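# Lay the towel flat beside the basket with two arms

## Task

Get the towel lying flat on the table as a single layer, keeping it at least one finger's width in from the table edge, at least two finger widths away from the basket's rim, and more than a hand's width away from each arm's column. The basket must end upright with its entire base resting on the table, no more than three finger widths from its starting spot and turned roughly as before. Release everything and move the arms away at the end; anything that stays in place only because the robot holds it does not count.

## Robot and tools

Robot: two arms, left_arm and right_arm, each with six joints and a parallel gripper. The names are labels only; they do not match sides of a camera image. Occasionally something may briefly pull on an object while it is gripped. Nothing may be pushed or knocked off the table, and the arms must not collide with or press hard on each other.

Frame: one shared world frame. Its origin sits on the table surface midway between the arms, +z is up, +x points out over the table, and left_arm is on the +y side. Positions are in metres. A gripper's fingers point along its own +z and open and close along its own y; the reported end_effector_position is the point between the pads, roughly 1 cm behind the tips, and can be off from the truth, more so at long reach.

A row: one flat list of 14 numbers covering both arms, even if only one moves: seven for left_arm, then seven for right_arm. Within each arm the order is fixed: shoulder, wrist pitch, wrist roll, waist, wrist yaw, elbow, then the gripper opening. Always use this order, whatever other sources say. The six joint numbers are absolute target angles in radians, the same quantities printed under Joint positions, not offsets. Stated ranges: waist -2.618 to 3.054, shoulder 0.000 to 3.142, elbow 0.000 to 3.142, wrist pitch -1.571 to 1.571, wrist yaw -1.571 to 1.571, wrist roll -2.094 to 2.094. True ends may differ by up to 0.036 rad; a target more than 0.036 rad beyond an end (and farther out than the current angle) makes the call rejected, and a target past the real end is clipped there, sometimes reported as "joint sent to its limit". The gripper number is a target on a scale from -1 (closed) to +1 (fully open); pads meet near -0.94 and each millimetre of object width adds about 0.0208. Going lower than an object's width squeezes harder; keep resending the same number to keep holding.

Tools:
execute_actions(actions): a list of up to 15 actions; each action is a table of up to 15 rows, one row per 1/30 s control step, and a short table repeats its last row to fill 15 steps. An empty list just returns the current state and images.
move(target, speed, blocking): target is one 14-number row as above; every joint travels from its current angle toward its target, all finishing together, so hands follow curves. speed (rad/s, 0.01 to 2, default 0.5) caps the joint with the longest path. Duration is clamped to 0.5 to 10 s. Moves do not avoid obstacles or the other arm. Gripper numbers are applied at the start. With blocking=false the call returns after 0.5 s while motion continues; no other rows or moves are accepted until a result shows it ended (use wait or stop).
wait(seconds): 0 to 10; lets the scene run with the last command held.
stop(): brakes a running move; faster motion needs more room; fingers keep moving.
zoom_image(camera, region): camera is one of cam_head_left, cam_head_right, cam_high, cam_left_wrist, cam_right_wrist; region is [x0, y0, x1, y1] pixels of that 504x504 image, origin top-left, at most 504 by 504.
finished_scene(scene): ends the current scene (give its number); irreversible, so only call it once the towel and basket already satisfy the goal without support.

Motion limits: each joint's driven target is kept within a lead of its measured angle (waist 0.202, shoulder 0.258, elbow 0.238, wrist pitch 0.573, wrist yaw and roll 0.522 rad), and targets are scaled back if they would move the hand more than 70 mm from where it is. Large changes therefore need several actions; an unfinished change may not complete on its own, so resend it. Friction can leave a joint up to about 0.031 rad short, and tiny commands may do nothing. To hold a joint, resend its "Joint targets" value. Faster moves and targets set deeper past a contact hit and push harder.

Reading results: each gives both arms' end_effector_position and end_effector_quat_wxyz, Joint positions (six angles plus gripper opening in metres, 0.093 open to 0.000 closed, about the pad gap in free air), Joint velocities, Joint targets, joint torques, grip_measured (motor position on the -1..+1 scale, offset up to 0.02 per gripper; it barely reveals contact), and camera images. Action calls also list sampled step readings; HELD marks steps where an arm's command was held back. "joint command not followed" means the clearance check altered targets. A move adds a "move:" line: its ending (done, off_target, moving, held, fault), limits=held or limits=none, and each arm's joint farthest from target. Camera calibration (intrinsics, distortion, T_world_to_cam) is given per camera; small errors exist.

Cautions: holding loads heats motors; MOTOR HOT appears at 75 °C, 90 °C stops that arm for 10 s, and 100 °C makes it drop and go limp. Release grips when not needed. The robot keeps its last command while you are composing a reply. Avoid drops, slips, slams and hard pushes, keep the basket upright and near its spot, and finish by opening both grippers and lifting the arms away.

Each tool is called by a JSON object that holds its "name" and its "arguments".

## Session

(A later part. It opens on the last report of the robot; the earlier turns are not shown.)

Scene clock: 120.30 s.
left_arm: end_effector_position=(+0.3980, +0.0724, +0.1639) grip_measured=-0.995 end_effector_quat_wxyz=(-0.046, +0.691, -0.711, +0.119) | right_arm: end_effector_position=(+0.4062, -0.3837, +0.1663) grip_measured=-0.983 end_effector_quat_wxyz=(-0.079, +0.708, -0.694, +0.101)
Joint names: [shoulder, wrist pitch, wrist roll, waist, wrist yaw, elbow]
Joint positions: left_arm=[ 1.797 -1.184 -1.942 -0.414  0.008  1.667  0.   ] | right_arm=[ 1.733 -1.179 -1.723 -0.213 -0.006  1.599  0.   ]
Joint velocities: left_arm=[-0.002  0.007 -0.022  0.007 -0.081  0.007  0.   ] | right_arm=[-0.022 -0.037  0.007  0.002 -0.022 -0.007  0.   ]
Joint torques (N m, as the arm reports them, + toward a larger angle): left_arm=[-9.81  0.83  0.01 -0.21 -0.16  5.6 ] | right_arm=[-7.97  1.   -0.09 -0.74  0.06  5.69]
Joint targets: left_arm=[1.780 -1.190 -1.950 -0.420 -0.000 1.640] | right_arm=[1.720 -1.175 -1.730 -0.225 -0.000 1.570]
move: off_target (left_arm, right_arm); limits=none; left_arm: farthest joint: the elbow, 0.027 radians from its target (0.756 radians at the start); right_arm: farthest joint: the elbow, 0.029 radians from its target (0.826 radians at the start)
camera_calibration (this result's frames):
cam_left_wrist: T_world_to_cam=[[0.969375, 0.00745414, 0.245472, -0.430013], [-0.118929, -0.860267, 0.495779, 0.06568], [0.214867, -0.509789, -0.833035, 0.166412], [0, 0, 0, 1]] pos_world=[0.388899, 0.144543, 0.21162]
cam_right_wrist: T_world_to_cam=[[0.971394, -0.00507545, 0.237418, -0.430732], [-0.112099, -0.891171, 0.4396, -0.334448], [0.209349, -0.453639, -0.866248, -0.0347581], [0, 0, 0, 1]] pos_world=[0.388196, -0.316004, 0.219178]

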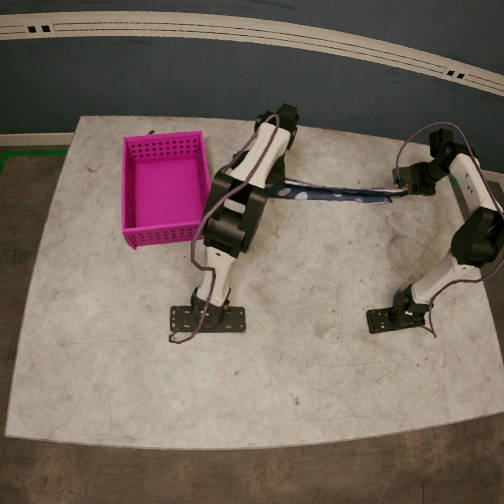

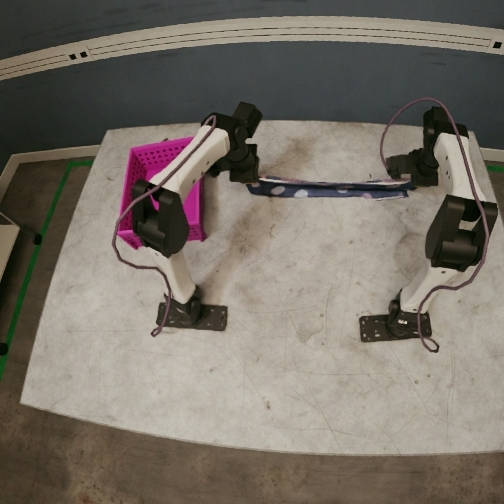

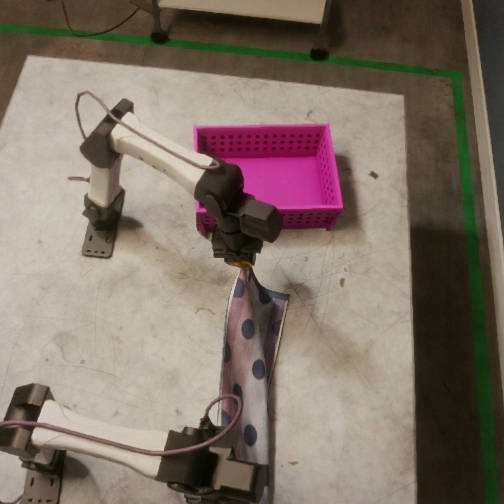

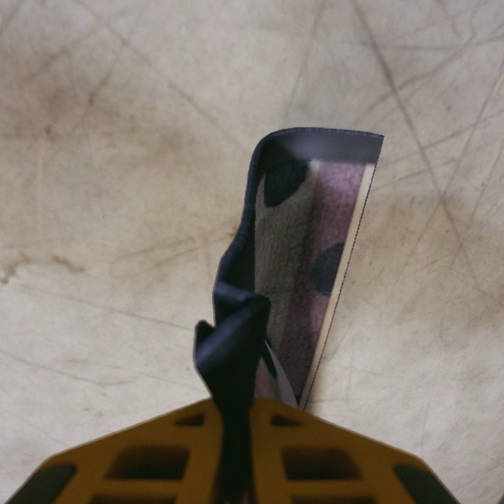

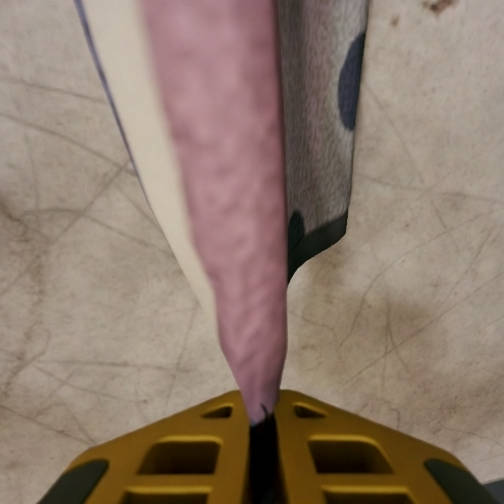

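{"name": "move", "arguments": {"target": [2.1,-1.2,-1.85,-0.3,0,2.42,-1,2.1,-1.2,-1.68,-0.165,0,2.42,-1], "speed": 0.5}}

{"name": "move", "arguments": {"target": [1.78,-1.19,-1.95,-0.42,0,1.74,-1,1.72,-1.175,-1.73,-0.225,0,1.69,-1], "speed": 1.4}}

Scene clock: 123.77 s.
left_arm: end_effector_position=(+0.5344, +0.0737, +0.2898) grip_measured=-0.995 end_effector_quat_wxyz=(-0.158, +0.661, -0.668, +0.302) | right_arm: end_effector_position=(+0.5501, -0.3809, +0.2902) grip_measured=-0.984 end_effector_quat_wxyz=(-0.216, +0.674, -0.656, +0.262)
Joint names: [shoulder, wrist pitch, wrist roll, waist, wrist yaw, elbow]
Joint positions: left_arm=[ 2.083 -1.187 -1.858 -0.31   0.008  2.394  0.   ] | right_arm=[ 2.081 -1.193 -1.687 -0.171 -0.006  2.395  0.   ]
Joint velocities: left_arm=[-0.002 -0.007  0.051 -0.007 -0.051  0.017  0.   ] | right_arm=[ 0.007  0.081 -0.037 -0.012  0.022 -0.002  0.   ]
Joint torques (N m, as the arm reports them, + toward a larger angle): left_arm=[-9.77  1.53  0.19  1.08 -0.14  9.73] | right_arm=[-8.7   1.67  0.11  0.72  0.08  9.74]
Joint targets: left_arm=[2.100 -1.200 -1.850 -0.300 0.000 2.420] | right_arm=[2.100 -1.200 -1.680 -0.165 -0.000 2.420]
move: off_target (left_arm, right_arm); limits=none; left_arm: farthest joint: the elbow, 0.026 radians from its target (0.753 radians at the start); right_arm: farthest joint: the elbow, 0.025 radians from its target (0.821 radians at the start)
camera_calibration (this result's frames):
cam_left_wrist: T_world_to_cam=[[0.780793, 0.0812189, 0.619488, -0.606163], [-0.311066, -0.809358, 0.498174, 0.118871], [0.541849, -0.581672, -0.606677, 0.00759011], [0, 0, 0, 1]] pos_world=[0.506152, 0.149856, 0.320897]
cam_right_wrist: T_world_to_cam=[[0.781629, 0.0170319, 0.623511, -0.599166], [-0.284655, -0.87972, 0.380873, -0.254023], [0.555002, -0.475187, -0.682767, -0.207861], [0, 0, 0, 1]] pos_world=[0.511379, -0.312037, 0.328416]

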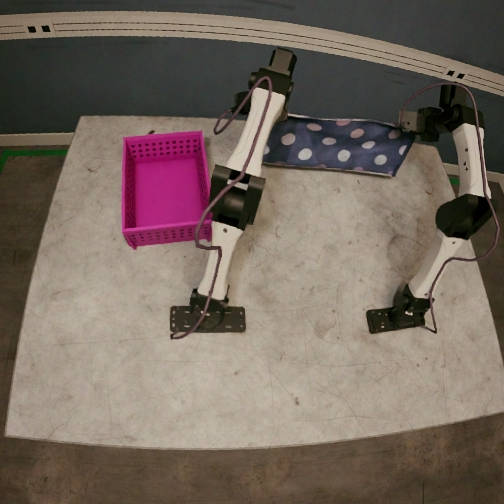

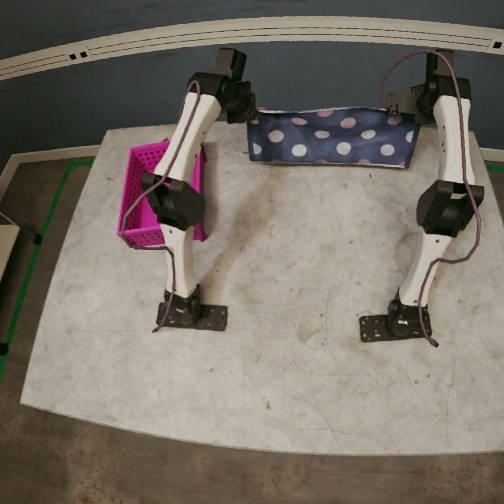

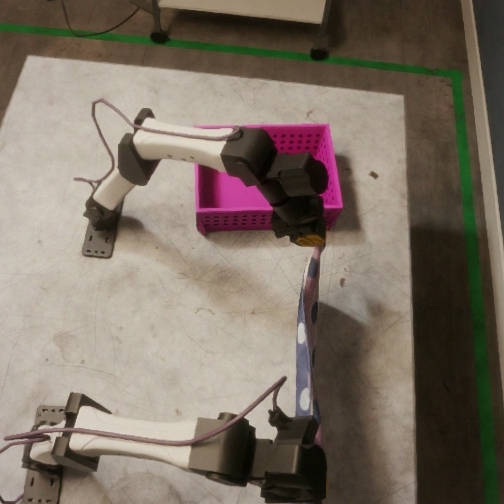

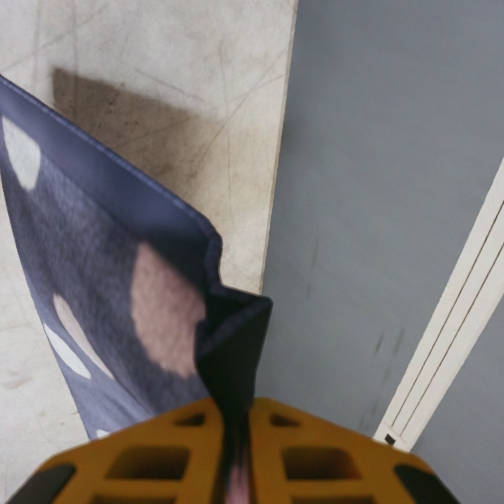

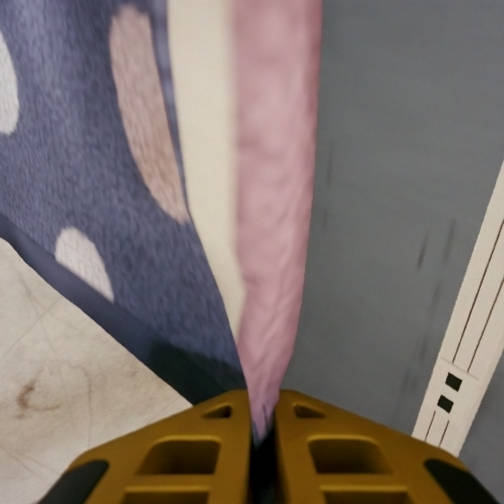

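Scene clock: 125.00 s.
left_arm: end_effector_position=(+0.4146, +0.0654, +0.1965) grip_measured=-0.995 end_effector_quat_wxyz=(-0.065, +0.686, -0.706, +0.164) | right_arm: end_effector_position=(+0.4274, -0.3868, +0.2054) grip_measured=-0.984 end_effector_quat_wxyz=(-0.114, +0.702, -0.688, +0.147)
Joint names: [shoulder, wrist pitch, wrist roll, waist, wrist yaw, elbow]
Joint positions: left_arm=[ 1.795 -1.188 -1.942 -0.414  0.008  1.767  0.   ] | right_arm=[ 1.731 -1.184 -1.723 -0.214 -0.006  1.719  0.   ]
Joint velocities: left_arm=[ 0.027 -0.066 -0.022 -0.017  0.066 -0.002  0.   ] | right_arm=[ 0.002 -0.007  0.051  0.007 -0.051 -0.002  0.   ]
Joint torques (N m, as the arm reports them, + toward a larger angle): left_arm=[-9.61  1.02 -0.04 -0.21 -0.16  5.72] | right_arm=[-7.91  1.28 -0.08 -0.65  0.07  5.76]
Joint targets: left_arm=[1.780 -1.190 -1.950 -0.420 -0.000 1.740] | right_arm=[1.720 -1.175 -1.730 -0.225 0.000 1.690]
move: off_target (left_arm, right_arm); limits=none; left_arm: farthest joint: the elbow, 0.027 radians from its target (0.654 radians at the start); right_arm: farthest joint: the elbow, 0.029 radians from its target (0.705 radians at the start)
camera_calibration (this result's frames):
cam_left_wrist: T_world_to_cam=[[0.943295, 0.0184487, 0.331443, -0.460893], [-0.16464, -0.840997, 0.515381, 0.0592995], [0.28825, -0.540725, -0.790271, 0.149616], [0, 0, 0, 1]] pos_world=[0.401395, 0.139275, 0.240435]
cam_right_wrist: T_world_to_cam=[[0.93749, -0.000893546, 0.34801, -0.467197], [-0.163247, -0.884279, 0.437494, -0.327089], [0.307347, -0.466958, -0.829149, -0.0613917], [0, 0, 0, 1]] pos_world=[0.403465, -0.318323, 0.254786]

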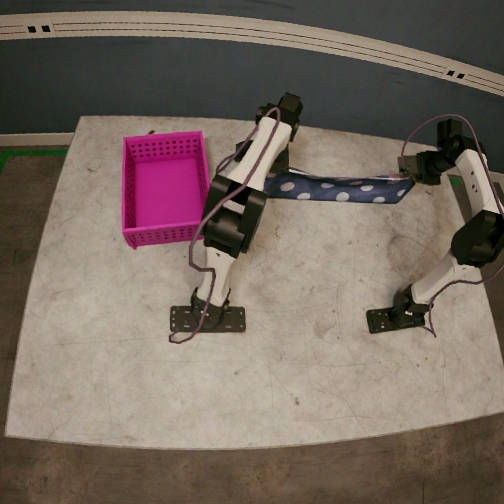

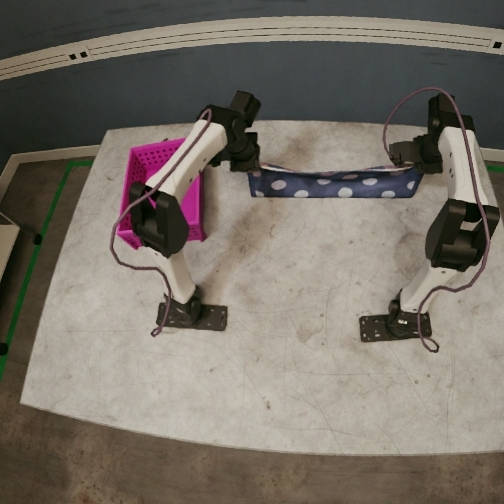

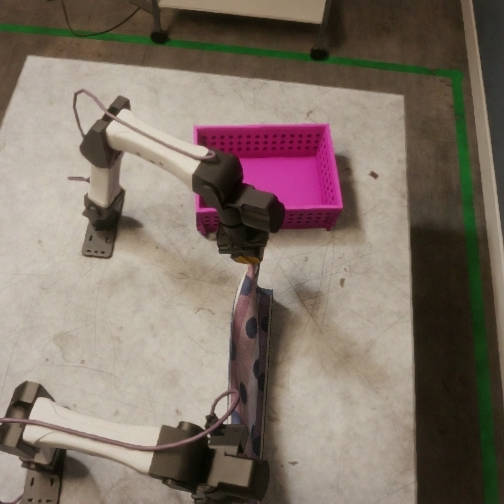

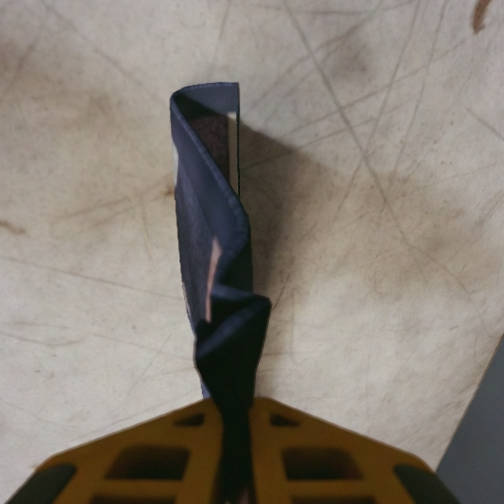

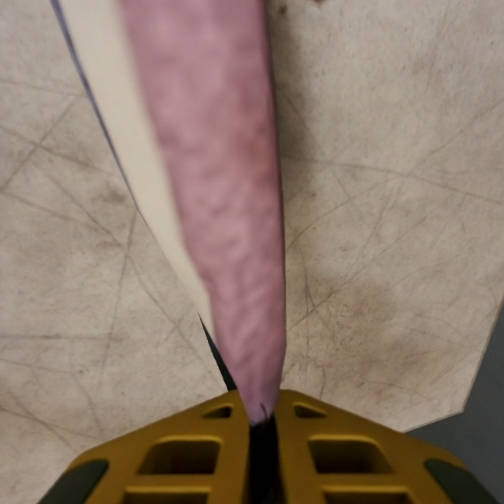

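{"name": "move", "arguments": {"target": [1.6,-0.89,-2.09,-0.69,0,0.91,-1,1.48,-0.89,-1.84,-0.34,0,0.79,-1], "speed": 0.7}}

{"name": "move", "arguments": {"target": [1.6,-0.89,-2.09,-0.69,0,0.91,0.8,1.48,-0.89,-1.84,-0.34,0,0.79,0.8]}}

{"name": "move", "arguments": {"target": [0.5,-1.5,-2.0,-0.65,0,0.9,0.8,0.6,-1.5,-1.79,-0.9,0,0.9,0.8], "speed": 1.2}}

Scene clock: 127.67 s.
left_arm: end_effector_position=(+0.2386, +0.0654, +0.0279) grip_measured=-0.994 end_effector_quat_wxyz=(-0.005, -0.646, +0.763, +0.005) | right_arm: end_effector_position=(+0.2530, -0.3896, +0.0275) grip_measured=-0.983 end_effector_quat_wxyz=(-0.000, +0.712, -0.702, -0.006)
Joint names: [shoulder, wrist pitch, wrist roll, waist, wrist yaw, elbow]
Joint positions: left_arm=[ 1.614 -0.904 -2.074 -0.683  0.008  0.936  0.   ] | right_arm=[ 1.492 -0.903 -1.833 -0.329 -0.006  0.815  0.   ]
Joint velocities: left_arm=[-0.012  0.051  0.022 -0.002  0.066  0.002  0.   ] | right_arm=[-0.007 -0.007  0.022 -0.017 -0.022 -0.002  0.   ]
Joint torques (N m, as the arm reports them, + toward a larger angle): left_arm=[-6.91  0.38 -0.05 -0.31 -0.14  4.67] | right_arm=[-4.96  0.48 -0.12 -0.68  0.07  4.91]
Joint targets: left_arm=[1.600 -0.890 -2.082 -0.690 0.000 0.910] | right_arm=[1.480 -0.890 -1.840 -0.340 -0.000 0.790]
joint sent to its limit (left arm) — the command would take the wrist roll past its lower limit, so that joint was sent only as far as its limit.
move: off_target (left_arm, right_arm); limits=none; left_arm: farthest joint: the elbow, 0.026 radians from its target (0.857 radians at the start); right_arm: farthest joint: the elbow, 0.025 radians from its target (0.929 radians at the start)
camera_calibration (this result's frames):
cam_left_wrist: T_world_to_cam=[[0.989876, -0.141933, 0.000483491, -0.230325], [-0.129213, -0.899741, 0.416857, 0.115425], [-0.0587309, -0.412699, -0.908972, 0.144843], [0, 0, 0, 1]] pos_world=[0.251414, 0.130938, 0.0836534]
cam_right_wrist: T_world_to_cam=[[0.999597, -0.0145422, -0.0243914, -0.252598], [-0.00290815, -0.906835, 0.421475, -0.329108], [-0.0282481, -0.421234, -0.906512, -0.0517719], [0, 0, 0, 1]] pos_world=[0.250076, -0.323928, 0.0856177]

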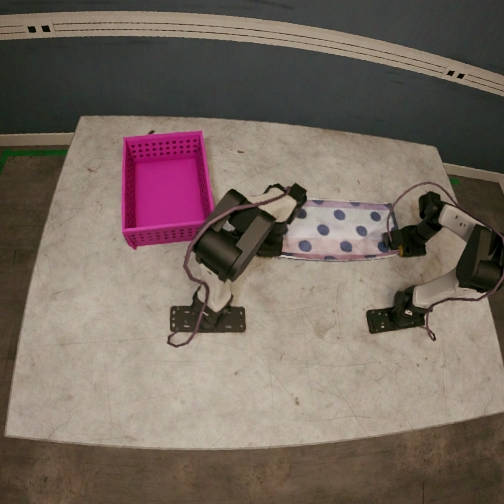

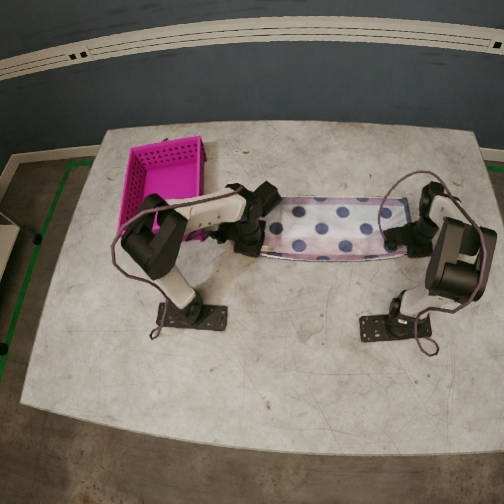

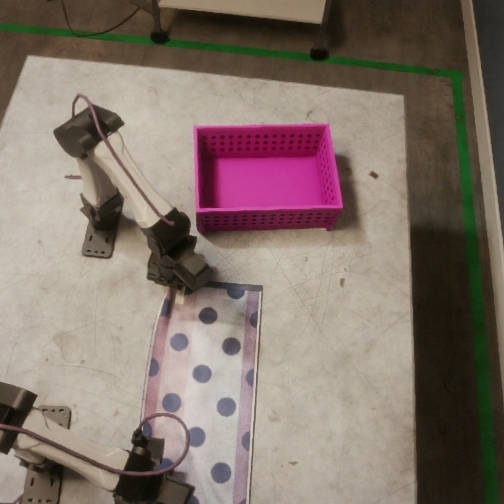

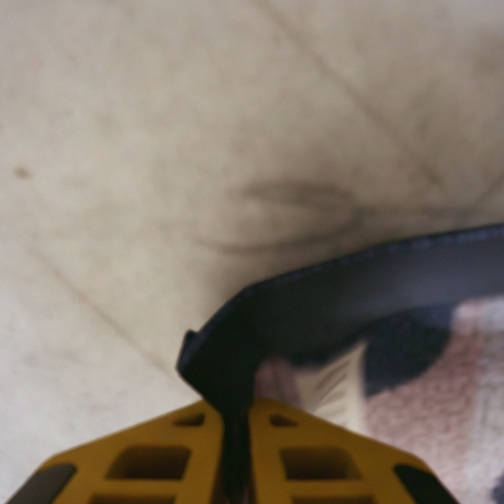

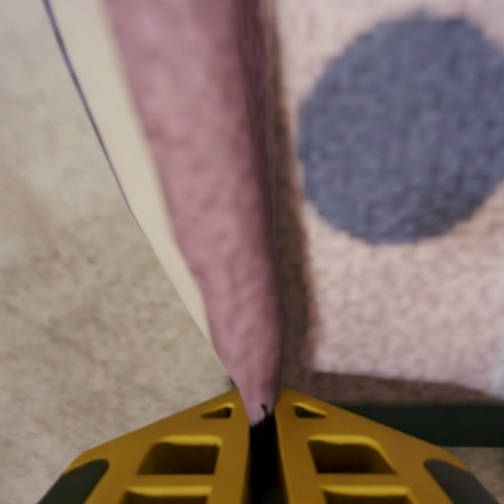

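Scene clock: 128.37 s.
left_arm: end_effector_position=(+0.2386, +0.0654, +0.0279) grip_measured=+0.799 end_effector_quat_wxyz=(-0.005, -0.646, +0.763, +0.005) | right_arm: end_effector_position=(+0.2540, -0.3898, +0.0275) grip_measured=+0.799 end_effector_quat_wxyz=(-0.001, +0.712, -0.702, -0.004)
Joint names: [shoulder, wrist pitch, wrist roll, waist, wrist yaw, elbow]
Joint positions: left_arm=[ 1.614 -0.904 -2.074 -0.683  0.008  0.936  0.084] | right_arm=[ 1.492 -0.899 -1.833 -0.329 -0.006  0.815  0.084]
Joint velocities: left_arm=[ 0.012  0.081 -0.007 -0.022 -0.051 -0.007  0.   ] | right_arm=[ 0.002 -0.007  0.081  0.002 -0.081  0.002  0.001]
Joint torques (N m, as the arm reports them, + toward a larger angle): left_arm=[-6.94  0.44 -0.01 -0.22 -0.15  4.76] | right_arm=[-4.95  0.48 -0.1  -0.66  0.06  4.92]
Joint targets: left_arm=[1.600 -0.890 -2.082 -0.690 0.000 0.910] | right_arm=[1.480 -0.890 -1.840 -0.340 -0.000 0.790]
joint sent to its limit (left arm) — the command would take the wrist roll past its lower limit, so that joint was sent only as far as its limit.
move: off_target (left_arm, right_arm); limits=none; left_arm: farthest joint: the elbow, 0.026 radians from its target (0.026 radians at the start); right_arm: farthest joint: the elbow, 0.025 radians from its target (0.025 radians at the start)
camera_calibration (this result's frames):
cam_left_wrist: T_world_to_cam=[[0.989876, -0.141933, 0.000483491, -0.230325], [-0.129213, -0.899741, 0.416857, 0.115425], [-0.0587309, -0.412699, -0.908972, 0.144843], [0, 0, 0, 1]] pos_world=[0.251414, 0.130938, 0.0836534]
cam_right_wrist: T_world_to_cam=[[0.999688, -0.0145652, -0.0203104, -0.253731], [-0.00462436, -0.9064, 0.422395, -0.328748], [-0.0245616, -0.422169, -0.906184, -0.0531661], [0, 0, 0, 1]] pos_world=[0.250826, -0.324118, 0.0855299]

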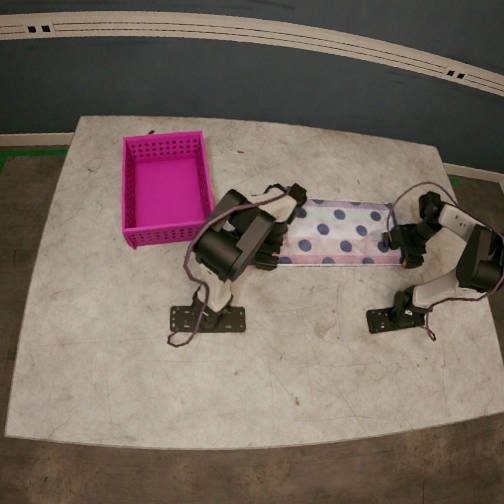

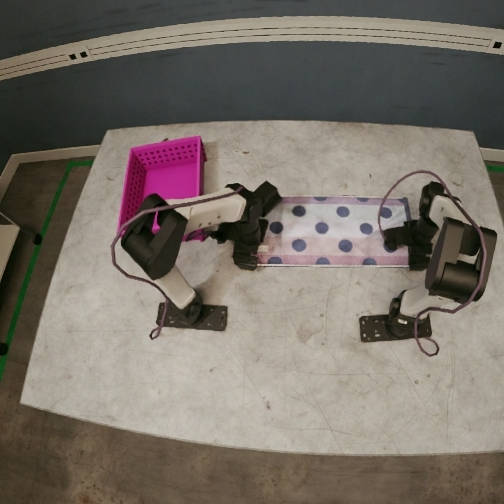

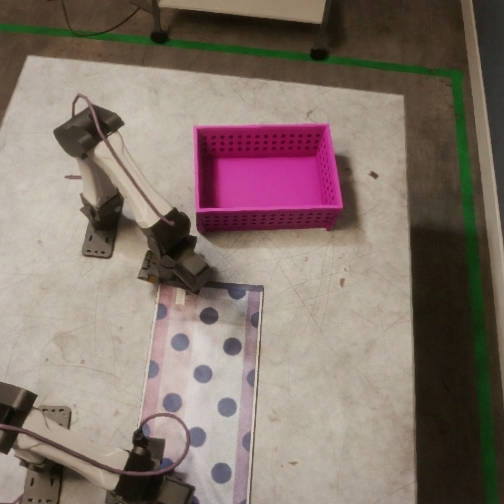

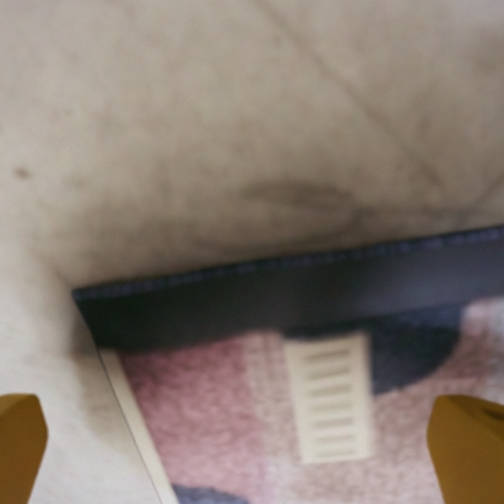

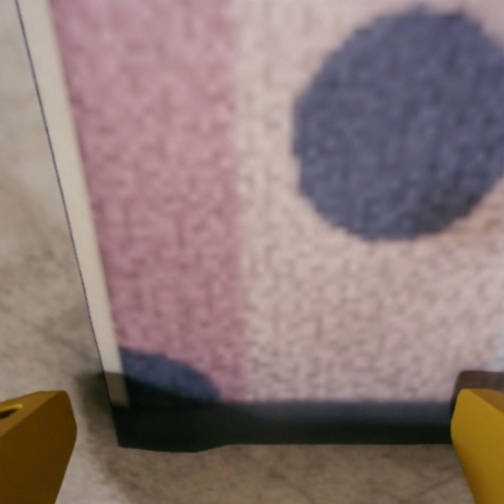

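Scene clock: 130.13 s.
left_arm: end_effector_position=(+0.1232, +0.1600, +0.1875) grip_measured=+0.799 end_effector_quat_wxyz=(+0.058, -0.608, +0.751, -0.249) | right_arm: end_effector_position=(+0.1092, -0.4129, +0.1603) grip_measured=+0.799 end_effector_quat_wxyz=(+0.048, -0.467, +0.867, -0.169)
Joint names: [shoulder, wrist pitch, wrist roll, waist, wrist yaw, elbow]
Joint positions: left_arm=[ 0.51  -1.479 -2.007 -0.659  0.008  0.936  0.084] | right_arm=[ 0.611 -1.486 -1.797 -0.89  -0.004  0.879  0.084]
Joint velocities: left_arm=[ 0.002 -0.066 -0.007 -0.002  0.022 -0.002 -0.   ] | right_arm=[ 0.017  0.037  0.022  0.012  0.051 -0.007  0.001]
Joint torques (N m, as the arm reports them, + toward a larger angle): left_arm=[ 2.07  1.16  0.17  0.97 -0.15  3.93] | right_arm=[ 1.34  1.    0.08 -0.59  0.04  8.97]
Joint targets: left_arm=[0.500 -1.500 -2.000 -0.650 -0.000 0.900] | right_arm=[0.600 -1.500 -1.790 -0.900 0.000 0.900]
move: off_target (left_arm, right_arm); limits=none; left_arm: farthest joint: the elbow, 0.036 radians from its target (0.036 radians at the start); right_arm: farthest joint: the elbow, 0.021 radians from its target (0.085 radians at the start)
camera_calibration (this result's frames):
cam_left_wrist: T_world_to_cam=[[0.884632, -0.109888, 0.453157, -0.17982], [-0.379768, -0.733689, 0.563451, 0.0958326], [0.27056, -0.670541, -0.690777, 0.281951], [0, 0, 0, 1]] pos_world=[0.119184, 0.239611, 0.222255]
cam_right_wrist: T_world_to_cam=[[0.78092, -0.534078, 0.323919, -0.352383], [-0.623121, -0.630067, 0.463396, -0.231389], [-0.0433993, -0.563717, -0.824827, -0.0155463], [0, 0, 0, 1]] pos_world=[0.130325, -0.342754, 0.208545]

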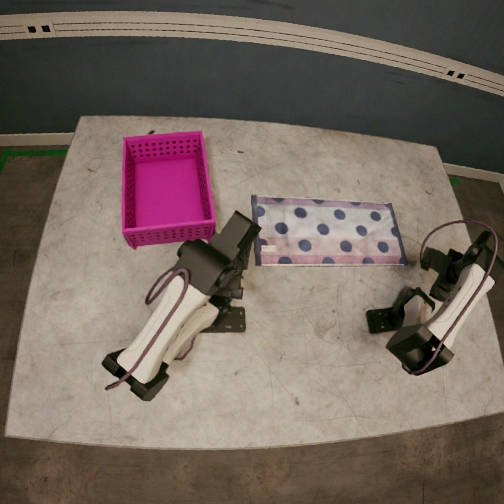

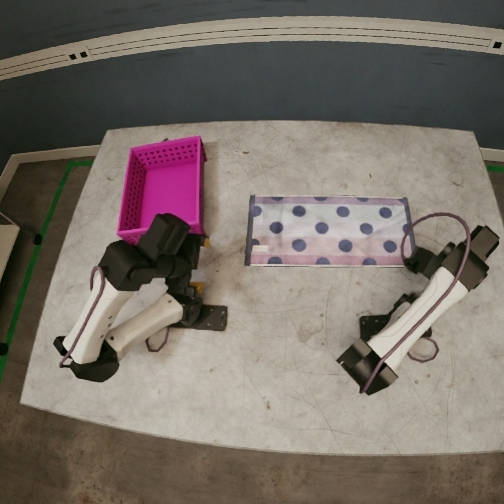

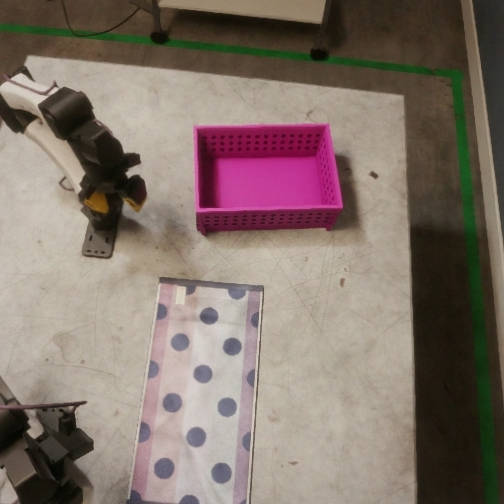

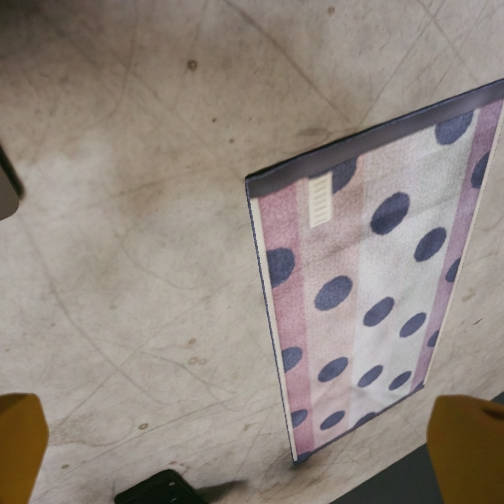

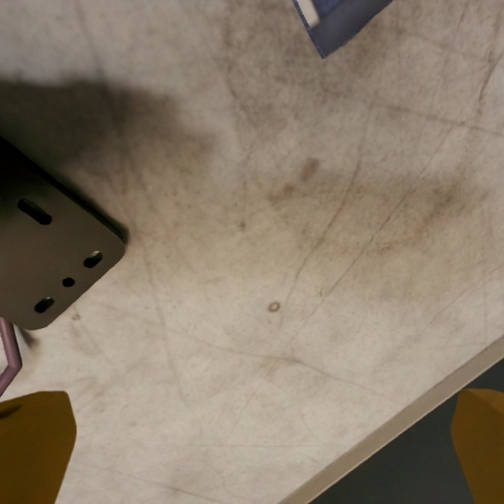

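{"name": "finished_scene", "arguments": {"scene": 2}}

The scene is finished: the task was done.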